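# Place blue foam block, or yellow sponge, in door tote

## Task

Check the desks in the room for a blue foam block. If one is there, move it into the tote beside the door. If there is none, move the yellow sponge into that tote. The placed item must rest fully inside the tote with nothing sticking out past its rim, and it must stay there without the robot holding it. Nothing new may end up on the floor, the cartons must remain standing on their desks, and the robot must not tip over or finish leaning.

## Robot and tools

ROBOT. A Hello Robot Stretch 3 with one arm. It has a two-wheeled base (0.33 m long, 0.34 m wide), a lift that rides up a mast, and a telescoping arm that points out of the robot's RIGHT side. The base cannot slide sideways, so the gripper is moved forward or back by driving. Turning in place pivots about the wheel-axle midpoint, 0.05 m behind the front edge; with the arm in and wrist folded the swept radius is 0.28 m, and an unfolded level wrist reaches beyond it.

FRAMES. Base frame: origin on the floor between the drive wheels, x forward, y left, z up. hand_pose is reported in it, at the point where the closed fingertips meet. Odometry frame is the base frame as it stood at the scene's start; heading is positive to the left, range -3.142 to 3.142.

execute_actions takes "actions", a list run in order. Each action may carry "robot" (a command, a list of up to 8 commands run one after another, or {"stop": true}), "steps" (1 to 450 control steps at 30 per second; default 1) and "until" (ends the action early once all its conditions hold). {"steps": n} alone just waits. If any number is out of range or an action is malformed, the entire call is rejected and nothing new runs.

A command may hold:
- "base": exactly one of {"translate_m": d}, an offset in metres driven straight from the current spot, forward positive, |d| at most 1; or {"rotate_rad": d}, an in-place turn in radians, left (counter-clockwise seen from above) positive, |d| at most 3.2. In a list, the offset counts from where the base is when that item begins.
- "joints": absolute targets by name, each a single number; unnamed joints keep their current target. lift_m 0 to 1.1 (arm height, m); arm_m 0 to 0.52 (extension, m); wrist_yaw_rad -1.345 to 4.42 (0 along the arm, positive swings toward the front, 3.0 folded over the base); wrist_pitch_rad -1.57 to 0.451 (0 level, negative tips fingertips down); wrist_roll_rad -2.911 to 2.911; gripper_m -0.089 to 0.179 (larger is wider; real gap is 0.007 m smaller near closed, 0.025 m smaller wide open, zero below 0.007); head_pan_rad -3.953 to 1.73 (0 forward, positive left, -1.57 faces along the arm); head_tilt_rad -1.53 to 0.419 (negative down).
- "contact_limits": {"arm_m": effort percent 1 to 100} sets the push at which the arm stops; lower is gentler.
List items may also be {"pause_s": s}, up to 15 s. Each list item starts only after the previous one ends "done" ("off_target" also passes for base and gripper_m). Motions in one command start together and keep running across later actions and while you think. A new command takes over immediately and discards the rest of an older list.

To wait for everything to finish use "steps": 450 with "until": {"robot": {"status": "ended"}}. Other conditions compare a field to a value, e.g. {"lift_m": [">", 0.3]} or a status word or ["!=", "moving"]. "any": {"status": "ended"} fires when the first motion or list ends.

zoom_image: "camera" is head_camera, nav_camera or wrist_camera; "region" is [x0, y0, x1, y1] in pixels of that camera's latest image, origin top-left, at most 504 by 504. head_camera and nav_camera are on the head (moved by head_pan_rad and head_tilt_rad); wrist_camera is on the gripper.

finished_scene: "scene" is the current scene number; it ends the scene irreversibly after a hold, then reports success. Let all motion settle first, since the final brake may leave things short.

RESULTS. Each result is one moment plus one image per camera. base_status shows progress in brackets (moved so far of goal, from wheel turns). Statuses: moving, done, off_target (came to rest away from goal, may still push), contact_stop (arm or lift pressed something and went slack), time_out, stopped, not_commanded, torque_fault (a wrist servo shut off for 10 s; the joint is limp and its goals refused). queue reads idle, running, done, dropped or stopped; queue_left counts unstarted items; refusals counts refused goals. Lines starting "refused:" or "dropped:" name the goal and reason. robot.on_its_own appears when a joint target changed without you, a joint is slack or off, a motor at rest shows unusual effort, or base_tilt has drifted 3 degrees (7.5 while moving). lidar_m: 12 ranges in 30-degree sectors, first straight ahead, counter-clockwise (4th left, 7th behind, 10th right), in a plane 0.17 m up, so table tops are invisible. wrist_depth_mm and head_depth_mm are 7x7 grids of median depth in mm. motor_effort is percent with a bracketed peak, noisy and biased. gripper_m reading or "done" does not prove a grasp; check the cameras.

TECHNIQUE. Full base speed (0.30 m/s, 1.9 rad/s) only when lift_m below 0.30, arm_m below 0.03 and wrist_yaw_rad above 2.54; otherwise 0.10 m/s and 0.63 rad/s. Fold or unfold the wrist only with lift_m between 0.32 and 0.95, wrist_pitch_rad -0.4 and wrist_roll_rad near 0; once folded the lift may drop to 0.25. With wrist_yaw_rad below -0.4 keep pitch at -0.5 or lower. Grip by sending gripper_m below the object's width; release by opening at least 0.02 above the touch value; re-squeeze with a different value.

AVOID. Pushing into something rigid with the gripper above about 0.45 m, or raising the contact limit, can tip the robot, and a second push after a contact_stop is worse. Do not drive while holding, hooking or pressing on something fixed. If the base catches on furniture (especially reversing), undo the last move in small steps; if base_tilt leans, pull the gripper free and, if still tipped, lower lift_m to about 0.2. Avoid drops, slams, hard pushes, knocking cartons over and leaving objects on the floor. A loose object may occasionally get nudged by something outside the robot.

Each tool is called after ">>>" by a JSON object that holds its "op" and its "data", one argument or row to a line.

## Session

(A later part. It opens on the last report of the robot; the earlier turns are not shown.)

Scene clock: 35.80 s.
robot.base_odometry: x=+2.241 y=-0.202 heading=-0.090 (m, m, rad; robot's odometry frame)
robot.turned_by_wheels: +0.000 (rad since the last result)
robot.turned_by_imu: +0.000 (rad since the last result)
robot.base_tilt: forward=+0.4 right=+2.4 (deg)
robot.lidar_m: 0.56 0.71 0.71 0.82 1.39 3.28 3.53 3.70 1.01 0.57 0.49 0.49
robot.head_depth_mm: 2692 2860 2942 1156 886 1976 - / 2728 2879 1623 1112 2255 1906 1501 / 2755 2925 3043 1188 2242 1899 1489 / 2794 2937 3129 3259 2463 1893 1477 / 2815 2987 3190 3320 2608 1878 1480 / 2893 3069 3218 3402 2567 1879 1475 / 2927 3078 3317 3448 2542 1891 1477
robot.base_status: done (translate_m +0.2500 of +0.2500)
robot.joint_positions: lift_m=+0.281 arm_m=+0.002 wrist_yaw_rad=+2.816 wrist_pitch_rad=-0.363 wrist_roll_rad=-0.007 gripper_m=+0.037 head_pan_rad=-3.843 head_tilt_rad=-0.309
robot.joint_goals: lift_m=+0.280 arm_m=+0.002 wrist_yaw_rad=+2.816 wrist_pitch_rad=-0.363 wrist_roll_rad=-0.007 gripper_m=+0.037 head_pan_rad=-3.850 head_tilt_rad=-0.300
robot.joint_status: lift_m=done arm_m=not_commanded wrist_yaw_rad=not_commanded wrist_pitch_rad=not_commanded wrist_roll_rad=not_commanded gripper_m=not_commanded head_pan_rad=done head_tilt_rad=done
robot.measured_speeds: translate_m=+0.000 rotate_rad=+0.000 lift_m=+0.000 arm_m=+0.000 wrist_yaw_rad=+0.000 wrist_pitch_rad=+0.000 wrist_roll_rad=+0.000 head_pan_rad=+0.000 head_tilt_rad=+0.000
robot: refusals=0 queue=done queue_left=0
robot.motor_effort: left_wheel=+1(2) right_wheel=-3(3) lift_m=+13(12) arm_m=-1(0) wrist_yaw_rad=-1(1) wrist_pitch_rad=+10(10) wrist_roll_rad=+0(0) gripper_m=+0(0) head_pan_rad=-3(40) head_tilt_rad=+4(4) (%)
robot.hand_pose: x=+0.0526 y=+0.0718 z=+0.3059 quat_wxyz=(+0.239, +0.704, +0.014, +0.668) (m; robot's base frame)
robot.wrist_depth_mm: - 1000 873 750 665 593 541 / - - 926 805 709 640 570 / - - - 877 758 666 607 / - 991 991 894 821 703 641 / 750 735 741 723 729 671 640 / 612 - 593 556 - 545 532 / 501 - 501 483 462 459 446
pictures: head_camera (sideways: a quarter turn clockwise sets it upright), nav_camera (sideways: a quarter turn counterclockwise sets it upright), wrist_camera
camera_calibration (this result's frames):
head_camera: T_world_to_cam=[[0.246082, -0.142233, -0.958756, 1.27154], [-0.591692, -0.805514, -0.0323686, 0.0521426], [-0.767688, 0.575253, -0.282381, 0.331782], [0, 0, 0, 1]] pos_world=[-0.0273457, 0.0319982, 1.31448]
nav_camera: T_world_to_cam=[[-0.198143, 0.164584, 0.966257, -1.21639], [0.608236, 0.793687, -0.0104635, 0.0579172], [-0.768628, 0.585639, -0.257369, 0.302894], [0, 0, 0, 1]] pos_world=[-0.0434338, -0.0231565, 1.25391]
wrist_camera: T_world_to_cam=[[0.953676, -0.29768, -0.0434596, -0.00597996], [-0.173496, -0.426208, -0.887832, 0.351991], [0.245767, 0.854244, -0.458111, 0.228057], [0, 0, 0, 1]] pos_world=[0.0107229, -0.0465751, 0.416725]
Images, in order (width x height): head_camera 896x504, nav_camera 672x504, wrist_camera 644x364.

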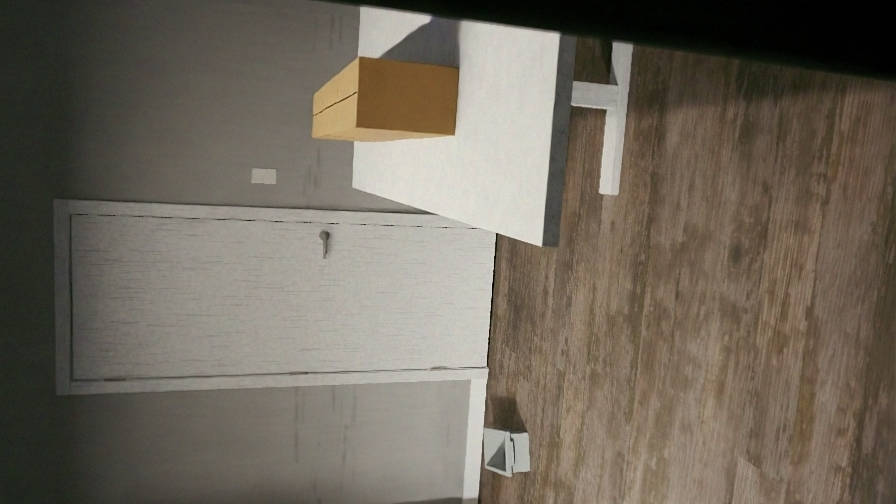

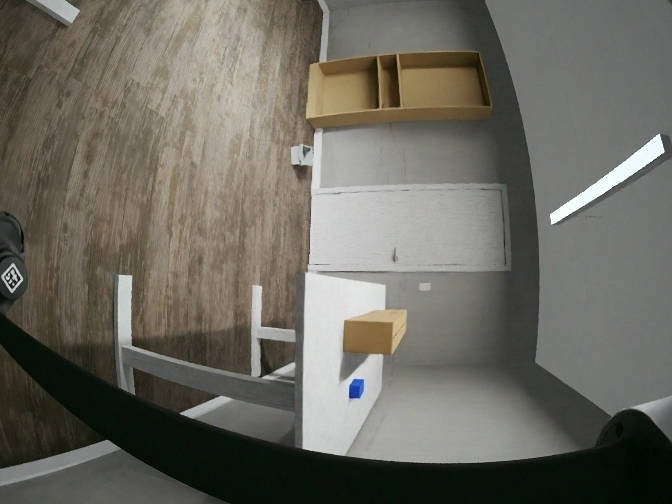

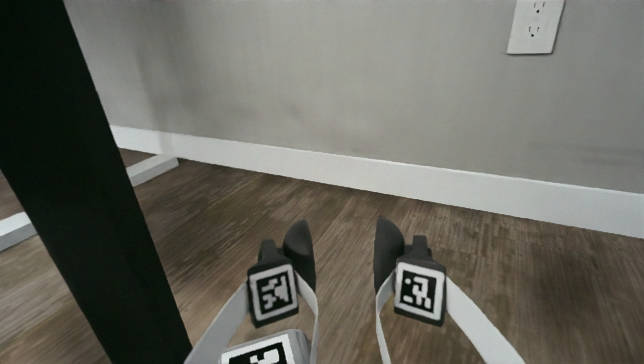

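>>> {"op": "execute_actions", "data": {
  "actions": [
    {"robot":[{"base":{"rotate_rad":2.09},"joints":{"head_pan_rad":-1.6,"head_tilt_rad":-0.5}},{"base":{"translate_m":0.47}},{"joints":{"lift_m":0.4,"wrist_pitch_rad":-0.4}},{"joints":{"wrist_yaw_rad":0,"lift_m":0.6}},{"joints":{"lift_m":1.08,"wrist_pitch_rad":-0.25,"gripper_m":0.15}}],"steps":450,"until":{"robot":{"status":"ended"}}},
    {"steps":200,"until":{"robot":{"status":"ended"}}},
    {"robot":{"base":{"rotate_rad":1.57}},"steps":200,"until":{"robot":{"status":"ended"}}}
  ]
}}

Scene clock: 61.23 s.
robot.base_odometry: x=+2.045 y=+0.225 heading=-2.713 (m, m, rad; robot's odometry frame)
robot.turned_by_wheels: +3.660 (rad since the last result)
robot.turned_by_imu: +3.627 (rad since the last result)
robot.base_tilt: forward=+0.5 right=+2.4 (deg)
robot.lidar_m: 3.70 1.26 1.11 0.94 0.94 0.69 0.58 0.58 0.65 0.46 2.83 3.21
robot.head_depth_mm: 891 916 - - - - 1106 / 1071 1111 - - - - - / 1346 1435 - - - - 760 / 1820 1895 1163 776 517 451 724 / 2366 2517 1154 697 535 436 1286 / 2316 2459 692 700 535 422 1284 / 2268 2375 662 690 534 421 1251
robot.base_status: done (rotate_rad +1.5699 of +1.5700)
robot.joint_positions: lift_m=+1.079 arm_m=+0.002 wrist_yaw_rad=+0.001 wrist_pitch_rad=-0.272 wrist_roll_rad=-0.007 gripper_m=+0.150 head_pan_rad=-1.607 head_tilt_rad=-0.494
robot.joint_goals: lift_m=+1.080 arm_m=+0.002 wrist_yaw_rad=+0.000 wrist_pitch_rad=-0.250 wrist_roll_rad=-0.007 gripper_m=+0.150 head_pan_rad=-1.600 head_tilt_rad=-0.500
robot.joint_status: lift_m=done arm_m=not_commanded wrist_yaw_rad=done wrist_pitch_rad=done wrist_roll_rad=not_commanded gripper_m=done head_pan_rad=done head_tilt_rad=done
robot.measured_speeds: translate_m=+0.000 rotate_rad=+0.000 lift_m=+0.000 arm_m=+0.000 wrist_yaw_rad=+0.000 wrist_pitch_rad=+0.000 wrist_roll_rad=+0.000 head_pan_rad=+0.000 head_tilt_rad=+0.000
robot: refusals=0 queue=done queue_left=0
robot.motor_effort: left_wheel=-4(10) right_wheel=+3(13) lift_m=+46(49) arm_m=-1(1) wrist_yaw_rad=-2(2) wrist_pitch_rad=+12(14) wrist_roll_rad=+0(1) gripper_m=+0(88) head_pan_rad=+2(39) head_tilt_rad=-3(19) (%)
robot.hand_pose: x=-0.0213 y=-0.3875 z=+1.1261 quat_wxyz=(+0.703, +0.097, -0.698, -0.095) (m; robot's base frame)
robot.wrist_depth_mm: - - - - 831 556 419 / - - - - 873 574 435 / - 626 - - 899 584 435 / - 471 676 707 723 602 450 / - 514 516 540 536 532 456 / 464 466 426 419 407 401 404 / 365 337 346 339 334 323 311
pictures: head_camera (sideways: a quarter turn clockwise sets it upright), nav_camera (sideways: a quarter turn counterclockwise sets it upright), wrist_camera
camera_calibration (this result's frames):
head_camera: T_world_to_cam=[[-0.033757, 0.452988, -0.890877, 1.18466], [0.999152, 0.0363368, -0.0193834, 0.0255269], [0.0235911, -0.890776, -0.45383, 0.550075], [0, 0, 0, 1]] pos_world=[0.00150834, -0.0475685, 1.30552]
nav_camera: T_world_to_cam=[[-0.0134779, -0.430819, 0.902338, -1.13408], [-0.999784, -0.00848754, -0.0189858, 0.0788177], [0.0158381, -0.902398, -0.430611, 0.523568], [0, 0, 0, 1]] pos_world=[0.0552234, -0.015446, 1.25027]
wrist_camera: T_world_to_cam=[[-0.998769, -0.0276476, -0.041187, 0.0239275], [0.0277513, 0.376787, -0.925884, 1.22987], [0.0411172, -0.925887, -0.375556, 0.227143], [0, 0, 0, 1]] pos_world=[-0.019572, -0.252429, 1.22501]
Images, in order (width x height): head_camera 896x504, nav_camera 672x504, wrist_camera 644x364.

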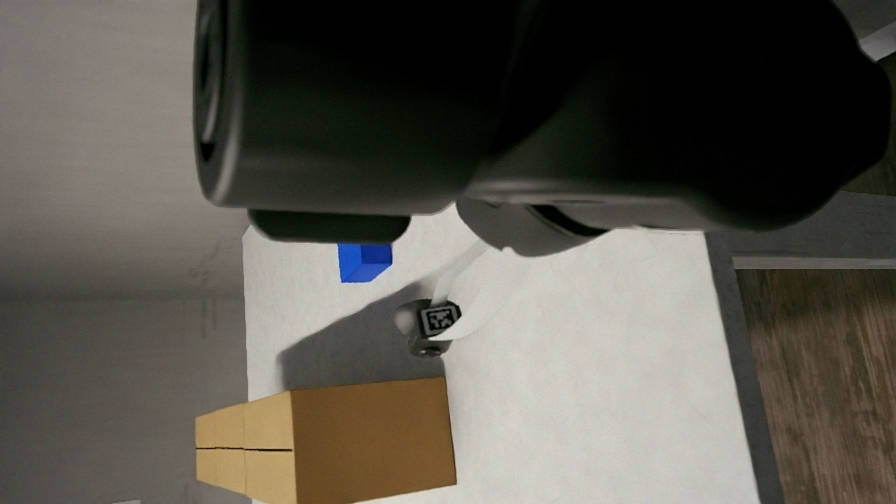

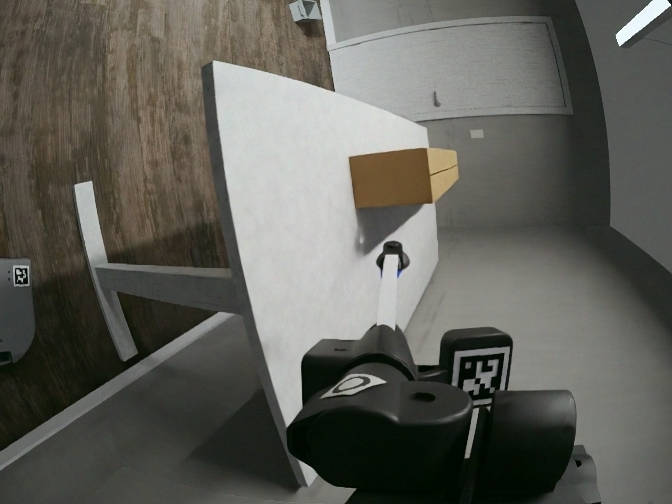

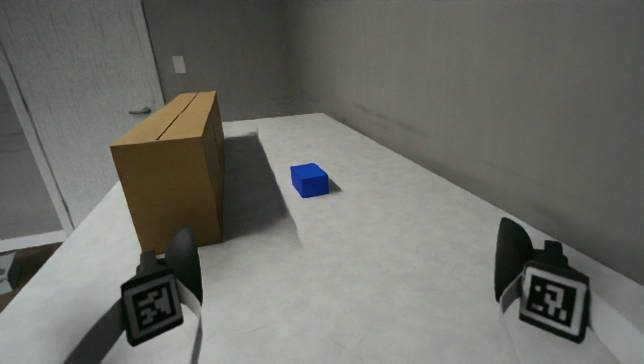

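>>> {"op": "execute_actions", "data": {
  "actions": [
    {"robot":{"base":{"rotate_rad":0.05},"joints":{"lift_m":0.95,"arm_m":0.36}},"steps":200,"until":{"robot":{"status":"ended"}}}
  ]
}}

Scene clock: 70.67 s.
robot.base_odometry: x=+2.045 y=+0.225 heading=-2.663 (m, m, rad; robot's odometry frame)
robot.turned_by_wheels: +0.050 (rad since the last result)
robot.turned_by_imu: +0.050 (rad since the last result)
robot.base_tilt: forward=+0.4 right=+2.4 (deg)
robot.lidar_m: 3.77 1.26 1.08 0.94 0.93 0.67 0.58 0.58 0.67 0.46 2.83 3.24
robot.head_depth_mm: 973 1008 1016 - 522 1077 1184 / 1193 1250 1230 668 541 467 1285 / 1565 1635 1399 666 539 452 727 / 2233 2329 1160 698 538 451 1226 / 2346 2541 1150 731 537 436 1283 / 2300 2419 673 700 535 422 1279 / 2247 2430 745 695 534 422 1275
robot.base_status: done (rotate_rad +0.0499 of +0.0500)
robot.joint_positions: lift_m=+0.951 arm_m=+0.360 wrist_yaw_rad=+0.000 wrist_pitch_rad=-0.271 wrist_roll_rad=-0.007 gripper_m=+0.150 head_pan_rad=-1.607 head_tilt_rad=-0.494
robot.joint_goals: lift_m=+0.950 arm_m=+0.360 wrist_yaw_rad=+0.000 wrist_pitch_rad=-0.250 wrist_roll_rad=-0.007 gripper_m=+0.150 head_pan_rad=-1.600 head_tilt_rad=-0.500
robot.joint_status: lift_m=done arm_m=done wrist_yaw_rad=done wrist_pitch_rad=done wrist_roll_rad=not_commanded gripper_m=done head_pan_rad=done head_tilt_rad=done
robot.measured_speeds: translate_m=+0.000 rotate_rad=+0.000 lift_m=+0.000 arm_m=+0.000 wrist_yaw_rad=+0.000 wrist_pitch_rad=+0.000 wrist_roll_rad=+0.000 head_pan_rad=+0.000 head_tilt_rad=+0.000
robot: refusals=0 queue=done queue_left=0
robot.motor_effort: left_wheel=-3(8) right_wheel=+3(8) lift_m=+12(43) arm_m=+2(3) wrist_yaw_rad=+0(0) wrist_pitch_rad=+12(12) wrist_roll_rad=+0(0) gripper_m=+0(0) head_pan_rad=+4(3) head_tilt_rad=-3(3) (%)
robot.hand_pose: x=-0.0214 y=-0.7451 z=+0.9974 quat_wxyz=(+0.703, +0.096, -0.698, -0.096) (m; robot's base frame)
robot.wrist_depth_mm: 266 - - - 751 491 363 / 221 373 - - 779 511 373 / 213 354 712 685 654 502 378 / 205 335 418 303 388 370 361 / 200 285 294 284 276 284 264 / 196 235 226 220 215 211 215 / 186 179 183 179 177 172 165
pictures: head_camera (sideways: a quarter turn clockwise sets it upright), nav_camera (sideways: a quarter turn counterclockwise sets it upright), wrist_camera
camera_calibration (this result's frames):
head_camera: T_world_to_cam=[[-0.0337572, 0.452988, -0.890877, 1.18466], [0.999152, 0.0363371, -0.0193834, 0.0255269], [0.0235915, -0.890776, -0.45383, 0.550075], [0, 0, 0, 1]] pos_world=[0.00150836, -0.0475685, 1.30552]
nav_camera: T_world_to_cam=[[-0.0134778, -0.430819, 0.902338, -1.13408], [-0.999784, -0.00848789, -0.0189858, 0.0788177], [0.0158384, -0.902398, -0.430611, 0.523568], [0, 0, 0, 1]] pos_world=[0.0552234, -0.015446, 1.25027]
wrist_camera: T_world_to_cam=[[-0.998779, -0.0272953, -0.0411799, 0.00891276], [0.0278883, 0.376535, -0.925983, 1.24542], [0.0407807, -0.926, -0.375314, -0.152534], [0, 0, 0, 1]] pos_world=[-0.0196103, -0.609946, 1.09635]
Images, in order (width x height): head_camera 896x504, nav_camera 672x504, wrist_camera 644x364.

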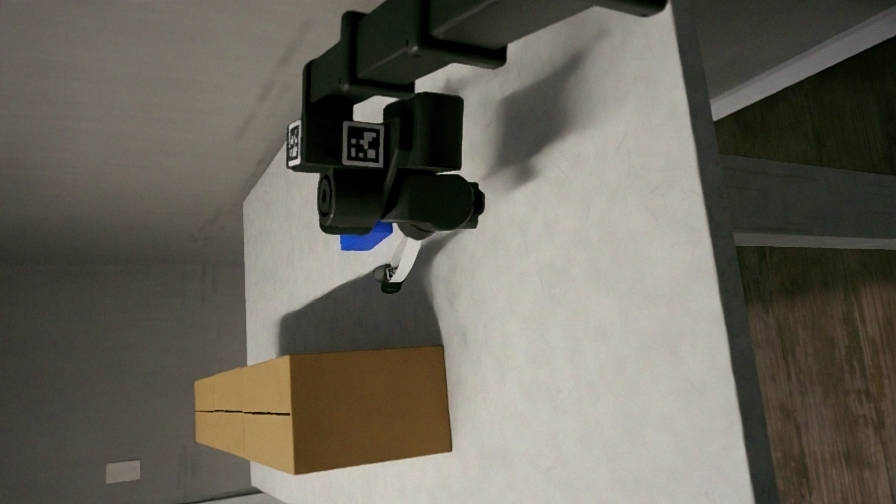

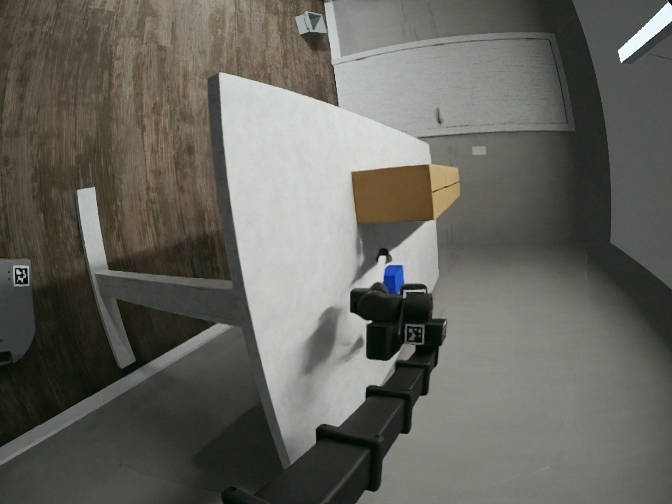

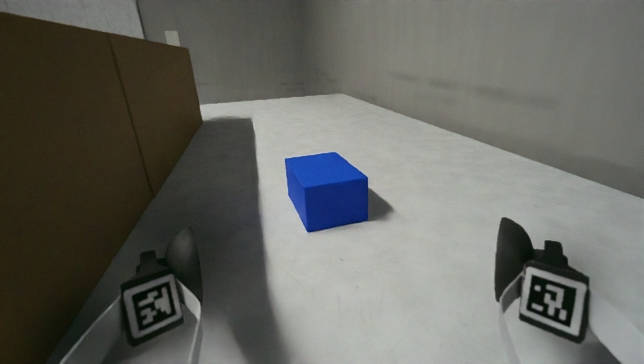

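>>> {"op": "execute_actions", "data": {
  "actions": [
    {"robot":[{"base":{"rotate_rad":0.015},"joints":{"lift_m":0.925,"arm_m":0.515}},{"joints":{"gripper_m":0.0}},{"joints":{"lift_m":1.0}}],"steps":300,"until":{"robot":{"status":"ended"}}}
  ]
}}

Scene clock: 81.73 s.
robot.base_odometry: x=+2.045 y=+0.225 heading=-2.649 (m, m, rad; robot's odometry frame)
robot.turned_by_wheels: +0.015 (rad since the last result)
robot.turned_by_imu: +0.015 (rad since the last result)
robot.base_tilt: forward=+0.5 right=+2.4 (deg)
robot.lidar_m: 3.67 1.26 1.07 0.93 0.93 0.66 0.58 0.58 0.68 0.46 2.83 3.21
robot.head_depth_mm: 1006 1025 - 721 541 1080 1202 / 1245 1282 1081 740 540 468 1285 / 1631 1749 1000 736 539 453 709 / 2332 2503 1152 732 537 451 1222 / 2360 2536 1066 720 536 436 1282 / 2318 2420 674 699 536 422 1281 / 2253 2432 984 709 533 421 1284
robot.base_status: done (rotate_rad +0.0149 of +0.0150)
robot.joint_positions: lift_m=+0.999 arm_m=+0.515 wrist_yaw_rad=+0.000 wrist_pitch_rad=-0.271 wrist_roll_rad=-0.007 gripper_m=+0.009 head_pan_rad=-1.607 head_tilt_rad=-0.494
robot.joint_goals: lift_m=+1.000 arm_m=+0.515 wrist_yaw_rad=+0.000 wrist_pitch_rad=-0.250 wrist_roll_rad=-0.007 gripper_m=+0.007 head_pan_rad=-1.600 head_tilt_rad=-0.500
robot.joint_status: lift_m=done arm_m=done wrist_yaw_rad=done wrist_pitch_rad=done wrist_roll_rad=not_commanded gripper_m=done head_pan_rad=done head_tilt_rad=done
robot.measured_speeds: translate_m=+0.000 rotate_rad=+0.000 lift_m=+0.000 arm_m=+0.000 wrist_yaw_rad=+0.000 wrist_pitch_rad=+0.000 wrist_roll_rad=+0.000 head_pan_rad=+0.000 head_tilt_rad=+0.000
robot: refusals=0 queue=done queue_left=0
robot.on_its_own: gripper_m is held at +0.007, not at your +0.000, by its stall guard, which is still easing
robot.motor_effort: left_wheel=-3(10) right_wheel=+3(11) lift_m=+45(47) arm_m=+2(2) wrist_yaw_rad=-1(2) wrist_pitch_rad=+12(12) wrist_roll_rad=+0(0) gripper_m=-26(99) head_pan_rad=+3(4) head_tilt_rad=-3(2) (%)
robot.hand_pose: x=-0.0214 y=-0.9001 z=+1.0461 quat_wxyz=(+0.703, +0.096, -0.698, -0.096) (m; robot's base frame)
robot.wrist_depth_mm: - - - - 705 467 345 / - 578 - - 730 477 351 / 249 413 982 894 717 489 356 / 240 393 547 530 513 459 363 / 232 355 412 147 255 361 346 / 228 298 315 121 125 277 272 / 222 250 236 129 217 232 226
pictures: head_camera (sideways: a quarter turn clockwise sets it upright), nav_camera (sideways: a quarter turn counterclockwise sets it upright), wrist_camera
camera_calibration (this result's frames):
head_camera: T_world_to_cam=[[-0.0337572, 0.452988, -0.890877, 1.18466], [0.999152, 0.0363371, -0.0193834, 0.0255269], [0.0235915, -0.890776, -0.45383, 0.550075], [0, 0, 0, 1]] pos_world=[0.00150836, -0.0475685, 1.30552]
nav_camera: T_world_to_cam=[[-0.0134778, -0.430819, 0.902338, -1.13408], [-0.999784, -0.0084879, -0.0189858, 0.0788177], [0.0158384, -0.902398, -0.430611, 0.523568], [0, 0, 0, 1]] pos_world=[0.0552234, -0.015446, 1.25027]
wrist_camera: T_world_to_cam=[[-0.998783, -0.0271581, -0.0411786, 0.00677555], [0.0279401, 0.376502, -0.925995, 1.34885], [0.040652, -0.926018, -0.375285, -0.277844], [0, 0, 0, 1]] pos_world=[-0.0196249, -0.76495, 1.14504]
Images, in order (width x height): head_camera 896x504, nav_camera 672x504, wrist_camera 644x364.

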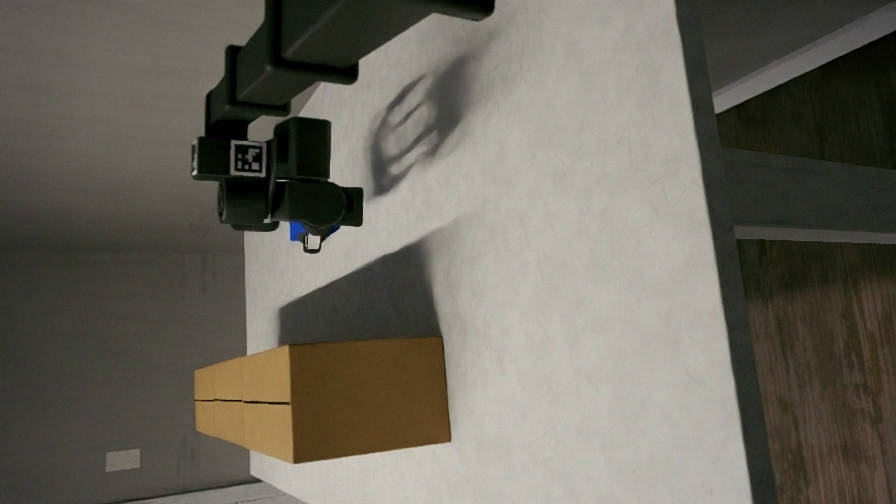

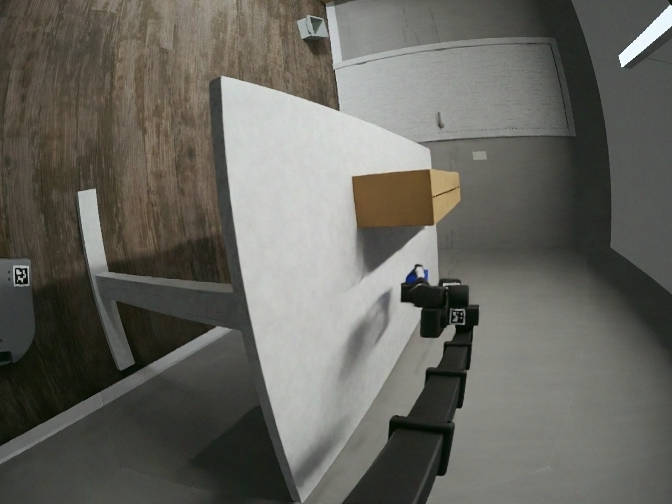

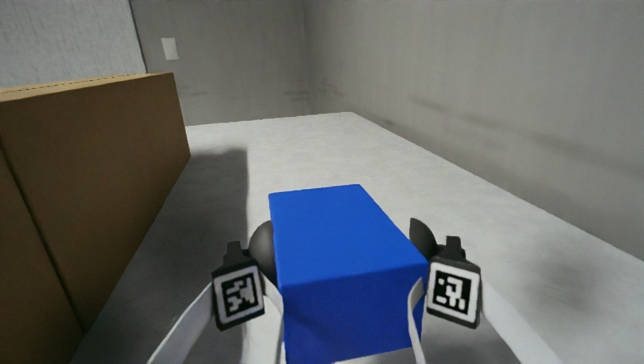

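>>> {"op": "execute_actions", "data": {
  "actions": [
    {"robot":[{"joints":{"arm_m":0}},{"base":{"rotate_rad":0.25},"joints":{"wrist_yaw_rad":1.7}},{"joints":{"lift_m":0.85,"wrist_pitch_rad":-0.4}},{"joints":{"lift_m":0.29,"wrist_yaw_rad":2.8,"head_tilt_rad":-1.0},"base":{"translate_m":0.62}},{"base":{"rotate_rad":-1.17}},{"base":{"translate_m":1}},{"base":{"translate_m":0.89}},{"base":{"rotate_rad":1.15},"joints":{"lift_m":0.45}}],"steps":450,"until":{"robot":{"status":"ended"}}},
    {"steps":450,"until":{"robot":{"status":"ended"}}},
    {"steps":450,"until":{"robot":{"status":"ended"}}}
  ]
}}

Scene clock: 119.00 s.
robot.base_odometry: x=-0.132 y=+0.589 heading=-2.419 (m, m, rad; robot's odometry frame)
robot.turned_by_wheels: +0.230 (rad since the last result)
robot.turned_by_imu: +0.237 (rad since the last result)
robot.base_tilt: forward=+0.5 right=+2.5 (deg)
robot.lidar_m: 2.35 2.67 2.44 2.21 2.75 1.95 1.52 1.60 1.14 1.10 1.02 1.51
robot.head_depth_mm: 993 1174 1440 1504 1327 1192 1082 / 986 1179 1441 1495 1334 1215 - / 1012 1202 1474 1512 1341 1236 - / 1020 1207 1486 1513 1311 1234 1104 / 1026 1213 1493 1522 1334 1204 1089 / 1027 1219 1510 1522 1342 1207 1095 / 1033 1227 1474 1496 1347 1203 1093
robot.base_status: done (rotate_rad +1.1499 of +1.1500)
robot.joint_positions: lift_m=+0.449 arm_m=+0.002 wrist_yaw_rad=+2.799 wrist_pitch_rad=-0.421 wrist_roll_rad=-0.007 gripper_m=+0.029 head_pan_rad=-1.606 head_tilt_rad=-0.988
robot.joint_goals: lift_m=+0.450 arm_m=+0.000 wrist_yaw_rad=+2.800 wrist_pitch_rad=-0.400 wrist_roll_rad=-0.007 gripper_m=+0.028 head_pan_rad=-1.600 head_tilt_rad=-1.000
robot.joint_status: lift_m=done arm_m=done wrist_yaw_rad=done wrist_pitch_rad=done wrist_roll_rad=not_commanded gripper_m=done head_pan_rad=done head_tilt_rad=done
robot.measured_speeds: translate_m=+0.000 rotate_rad=+0.000 lift_m=+0.000 arm_m=+0.000 wrist_yaw_rad=+0.000 wrist_pitch_rad=+0.000 wrist_roll_rad=+0.000 head_pan_rad=+0.000 head_tilt_rad=+0.000
robot: refusals=0 queue=done queue_left=0
robot.on_its_own: gripper_m is held at +0.028, not at your +0.000, by its stall guard, which is not easing now
robot.motor_effort: left_wheel=-3(8) right_wheel=+3(10) lift_m=+45(50) arm_m=-3(5) wrist_yaw_rad=+0(1) wrist_pitch_rad=+12(13) wrist_roll_rad=+0(0) gripper_m=-22(31) head_pan_rad=+3(4) head_tilt_rad=-6(32) (%)
robot.hand_pose: x=+0.0540 y=+0.0636 z=+0.4614 quat_wxyz=(+0.264, +0.704, +0.029, +0.659) (m; robot's base frame)
robot.wrist_depth_mm: - - - - - - - / - - - - - - - / - - - - - - - / - - - - - - - / 993 964 970 148 167 880 856 / 805 - 817 121 126 715 709 / 673 - 637 129 589 609 600
pictures: head_camera (sideways: a quarter turn clockwise sets it upright), nav_camera (sideways: a quarter turn counterclockwise sets it upright), wrist_camera
camera_calibration (this result's frames):
head_camera: T_world_to_cam=[[-0.0208642, 0.821071, -0.570444, 0.76693], [0.999154, 0.0373562, 0.0172244, -0.0221332], [0.0354521, -0.569602, -0.821156, 1.0278], [0, 0, 0, 1]] pos_world=[0.00167812, -0.043439, 1.28186]
nav_camera: T_world_to_cam=[[-0.0266616, -0.806795, 0.590229, -0.727177], [-0.99927, 0.00534781, -0.0378286, 0.103327], [0.0273635, -0.590807, -0.806349, 1.01226], [0, 0, 0, 1]] pos_world=[0.0561651, 0.0108152, 1.24935]
wrist_camera: T_world_to_cam=[[0.947651, -0.31616, -0.0447175, -0.000851776], [-0.197726, -0.471072, -0.859649, 0.477915], [0.250721, 0.823489, -0.508925, 0.331042], [0, 0, 0, 1]] pos_world=[0.0123042, -0.0477462, 0.579277]
Images, in order (width x height): head_camera 896x504, nav_camera 672x504, wrist_camera 644x364.

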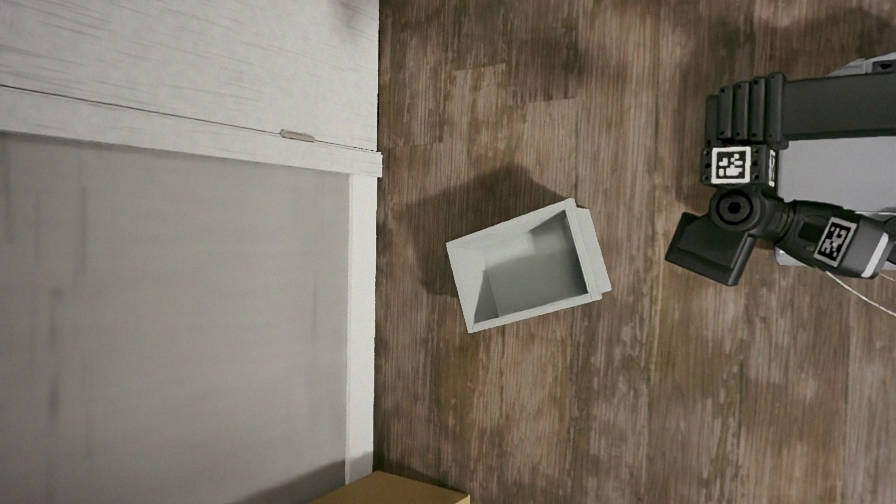

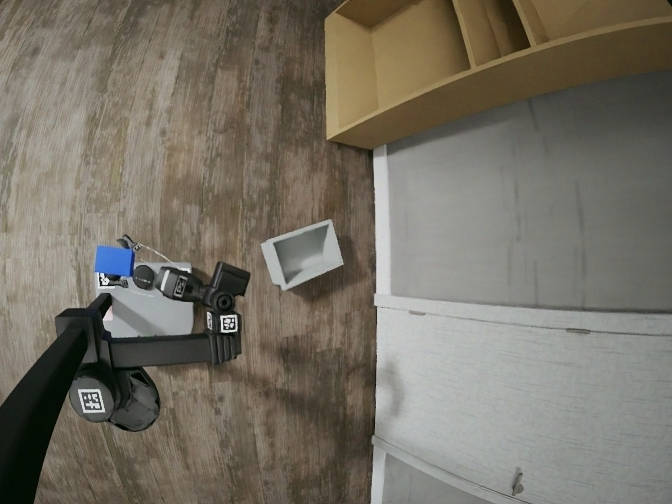

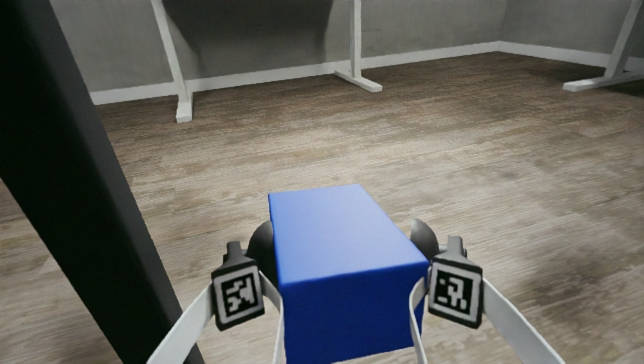

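>>> {"op": "execute_actions", "data": {
  "actions": [
    {"robot":[{"base":{"rotate_rad":0.17},"joints":{"wrist_yaw_rad":0,"arm_m":0.38}},{"joints":{"lift_m":0.32,"wrist_pitch_rad":-1.0}}],"steps":300,"until":{"robot":{"status":"ended"}}}
  ]
}}

Scene clock: 130.13 s.
robot.base_odometry: x=-0.132 y=+0.589 heading=-2.249 (m, m, rad; robot's odometry frame)
robot.turned_by_wheels: +0.170 (rad since the last result)
robot.turned_by_imu: +0.169 (rad since the last result)
robot.base_tilt: forward=+0.5 right=+2.4 (deg)
robot.lidar_m: 2.36 2.68 2.44 2.21 1.94 1.98 1.52 1.36 1.10 1.12 1.03 1.61
robot.head_depth_mm: 977 1133 1366 1506 1332 1194 1081 / 998 1178 1420 1511 1334 1197 - / 1019 1205 1476 1571 1294 1205 - / 1041 1235 1521 1525 1324 1198 1108 / 1065 1274 1576 1511 1343 1201 1089 / 1087 1302 1542 1519 1345 1200 1089 / 1072 1171 1331 1480 1343 1204 1091
robot.base_status: done (rotate_rad +0.1699 of +0.1700)
robot.joint_positions: lift_m=+0.321 arm_m=+0.380 wrist_yaw_rad=+0.001 wrist_pitch_rad=-1.008 wrist_roll_rad=-0.007 gripper_m=+0.029 head_pan_rad=-1.606 head_tilt_rad=-0.988
robot.joint_goals: lift_m=+0.320 arm_m=+0.380 wrist_yaw_rad=+0.000 wrist_pitch_rad=-1.000 wrist_roll_rad=-0.007 gripper_m=+0.028 head_pan_rad=-1.600 head_tilt_rad=-1.000
robot.joint_status: lift_m=done arm_m=done wrist_yaw_rad=done wrist_pitch_rad=done wrist_roll_rad=not_commanded gripper_m=done head_pan_rad=done head_tilt_rad=done
robot.measured_speeds: translate_m=+0.000 rotate_rad=+0.000 lift_m=+0.000 arm_m=+0.000 wrist_yaw_rad=+0.000 wrist_pitch_rad=+0.000 wrist_roll_rad=+0.000 head_pan_rad=+0.000 head_tilt_rad=+0.000
robot: refusals=0 queue=done queue_left=0
robot.on_its_own: gripper_m is held at +0.028, not at your +0.000, by its stall guard, which is not easing now
robot.motor_effort: left_wheel=-3(7) right_wheel=+3(8) lift_m=+13(46) arm_m=+2(5) wrist_yaw_rad=+0(2) wrist_pitch_rad=+5(12) wrist_roll_rad=+0(0) gripper_m=-21(21) head_pan_rad=+4(4) head_tilt_rad=-5(5) (%)
robot.hand_pose: x=-0.0215 y=-0.6409 z=+0.2297 quat_wxyz=(+0.622, +0.343, -0.616, -0.341) (m; robot's base frame)
robot.wrist_depth_mm: 554 609 595 568 550 528 503 / 542 554 551 528 519 504 498 / 516 501 501 489 457 461 457 / 467 461 376 343 374 427 416 / 432 426 418 148 166 397 392 / 403 399 399 121 126 370 363 / 377 370 321 129 293 256 342
pictures: head_camera (sideways: a quarter turn clockwise sets it upright), nav_camera (sideways: a quarter turn counterclockwise sets it upright), wrist_camera
camera_calibration (this result's frames):
head_camera: T_world_to_cam=[[-0.020864, 0.821071, -0.570444, 0.76693], [0.999154, 0.037356, 0.0172244, -0.0221332], [0.035452, -0.569602, -0.821156, 1.0278], [0, 0, 0, 1]] pos_world=[0.00167811, -0.043439, 1.28186]
nav_camera: T_world_to_cam=[[-0.0266618, -0.806795, 0.590229, -0.727177], [-0.99927, 0.00534805, -0.0378286, 0.103327], [0.0273633, -0.590807, -0.806349, 1.01226], [0, 0, 0, 1]] pos_world=[0.0561651, 0.0108152, 1.24935]
wrist_camera: T_world_to_cam=[[-0.998798, 0.00774905, -0.0483994, 0.00412466], [0.0279602, 0.901088, -0.432734, 0.718191], [0.0402588, -0.433567, -0.900222, 0.0919571], [0, 0, 0, 1]] pos_world=[-0.0196632, -0.607316, 0.393767]
Images, in order (width x height): head_camera 896x504, nav_camera 672x504, wrist_camera 644x364.

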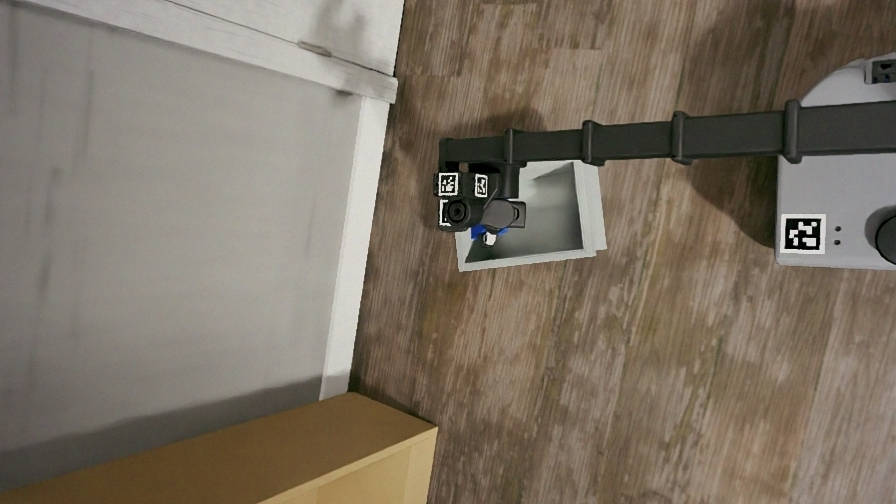

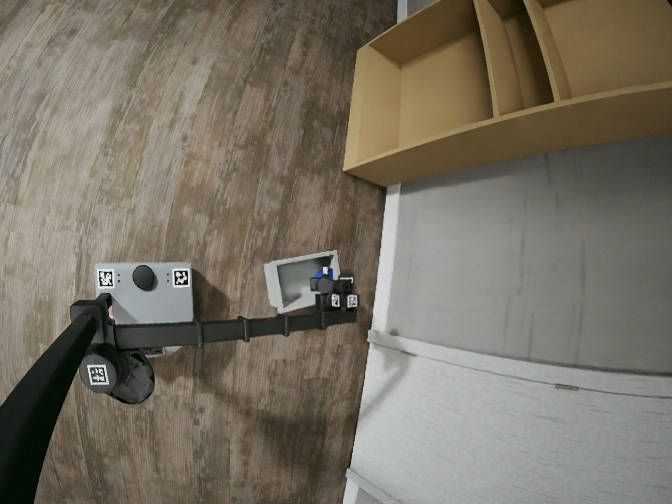

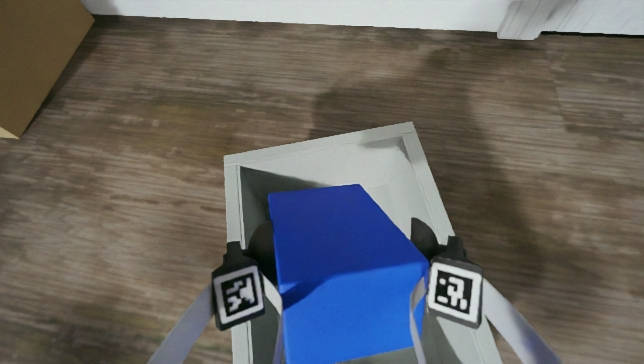

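>>> {"op": "execute_actions", "data": {
  "actions": [
    {"robot":[{"joints":{"lift_m":0.155,"arm_m":0.40}},{"joints":{"gripper_m":0.1}},{"joints":{"lift_m":0.3}}],"steps":300,"until":{"robot":{"status":"ended"}}}
  ]
}}

Scene clock: 139.70 s.
robot.base_odometry: x=-0.132 y=+0.589 heading=-2.249 (m, m, rad; robot's odometry frame)
robot.turned_by_wheels: +0.000 (rad since the last result)
robot.turned_by_imu: +0.000 (rad since the last result)
robot.base_tilt: forward=+0.5 right=+2.4 (deg)
robot.lidar_m: 2.36 2.69 2.44 2.21 1.95 1.98 1.52 1.36 1.10 1.12 1.02 1.61
robot.head_depth_mm: 973 1129 1355 1499 1329 1191 1080 / 1000 1175 1423 1506 1338 1200 - / 1018 1207 1477 1563 1297 1198 - / 1046 1239 1528 1538 1336 1200 1104 / 1067 1274 1572 1511 1348 1201 1086 / 1088 1310 1533 1515 1347 1206 1095 / 1075 1172 1329 1485 1349 1205 1091
robot.base_status: done (rotate_rad +0.1699 of +0.1700)
robot.joint_positions: lift_m=+0.299 arm_m=+0.400 wrist_yaw_rad=+0.001 wrist_pitch_rad=-1.009 wrist_roll_rad=-0.007 gripper_m=+0.100 head_pan_rad=-1.606 head_tilt_rad=-0.988
robot.joint_goals: lift_m=+0.300 arm_m=+0.400 wrist_yaw_rad=+0.000 wrist_pitch_rad=-1.000 wrist_roll_rad=-0.007 gripper_m=+0.100 head_pan_rad=-1.600 head_tilt_rad=-1.000
robot.joint_status: lift_m=done arm_m=done wrist_yaw_rad=done wrist_pitch_rad=done wrist_roll_rad=not_commanded gripper_m=done head_pan_rad=done head_tilt_rad=done
robot.measured_speeds: translate_m=+0.000 rotate_rad=+0.000 lift_m=+0.000 arm_m=+0.000 wrist_yaw_rad=+0.000 wrist_pitch_rad=+0.000 wrist_roll_rad=+0.000 head_pan_rad=+0.000 head_tilt_rad=+0.000
robot: refusals=0 queue=done queue_left=0
robot.motor_effort: left_wheel=-3(3) right_wheel=+2(3) lift_m=+46(53) arm_m=+2(1) wrist_yaw_rad=-1(1) wrist_pitch_rad=+5(5) wrist_roll_rad=+0(0) gripper_m=+0(85) head_pan_rad=+3(2) head_tilt_rad=-5(5) (%)
robot.hand_pose: x=-0.0215 y=-0.6608 z=+0.2084 quat_wxyz=(+0.622, +0.343, -0.616, -0.341) (m; robot's base frame)
robot.wrist_depth_mm: 541 578 557 537 527 503 486 / 523 524 515 496 492 478 469 / 487 482 463 455 446 436 431 / 444 437 321 345 342 402 397 / 410 402 381 387 368 377 369 / 379 372 339 320 350 355 346 / 354 349 310 299 325 248 325
pictures: head_camera (sideways: a quarter turn clockwise sets it upright), nav_camera (sideways: a quarter turn counterclockwise sets it upright), wrist_camera
camera_calibration (this result's frames):
head_camera: T_world_to_cam=[[-0.020864, 0.821071, -0.570444, 0.76693], [0.999154, 0.037356, 0.0172244, -0.0221333], [0.035452, -0.569602, -0.821156, 1.0278], [0, 0, 0, 1]] pos_world=[0.00167811, -0.043439, 1.28186]
nav_camera: T_world_to_cam=[[-0.0266618, -0.806795, 0.590229, -0.727177], [-0.99927, 0.00534805, -0.0378286, 0.103327], [0.0273633, -0.590807, -0.806349, 1.01226], [0, 0, 0, 1]] pos_world=[0.0561651, 0.0108152, 1.24935]
wrist_camera: T_world_to_cam=[[-0.998798, 0.00777457, -0.0483953, 0.00326091], [0.0279612, 0.901306, -0.432279, 0.726913], [0.0402582, -0.433113, -0.90044, 0.0644563], [0, 0, 0, 1]] pos_world=[-0.0196633, -0.62728, 0.372427]
Images, in order (width x height): head_camera 896x504, nav_camera 672x504, wrist_camera 644x364.

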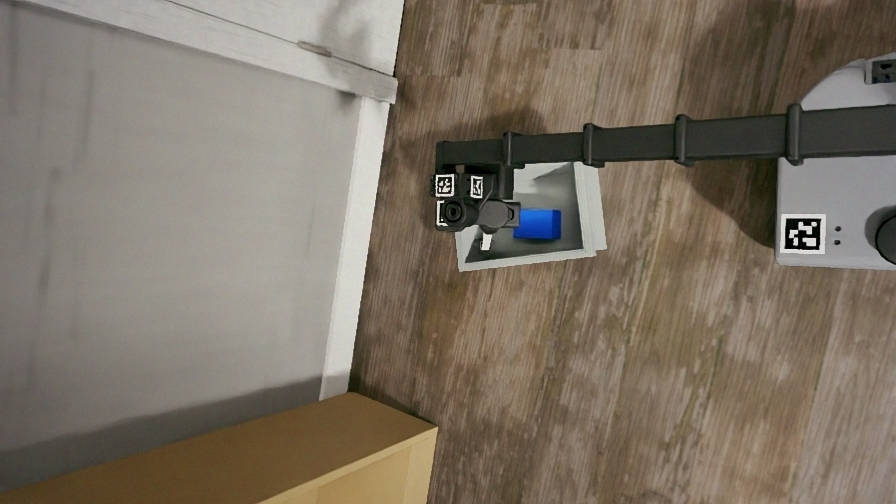

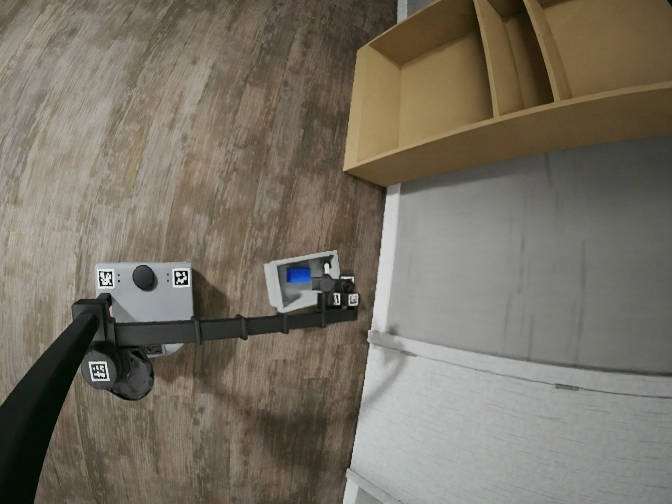

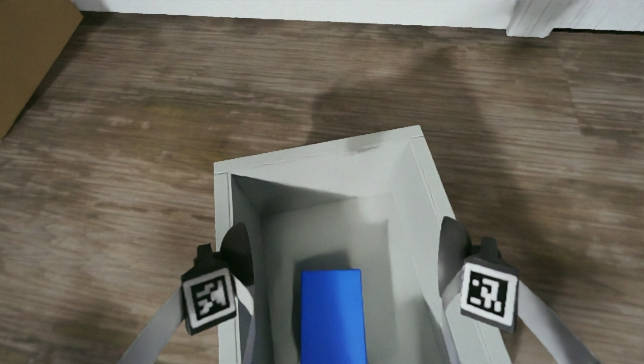

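>>> {"op": "finished_scene", "data": {
  "scene": 1
}}

The scene is finished: the task was done.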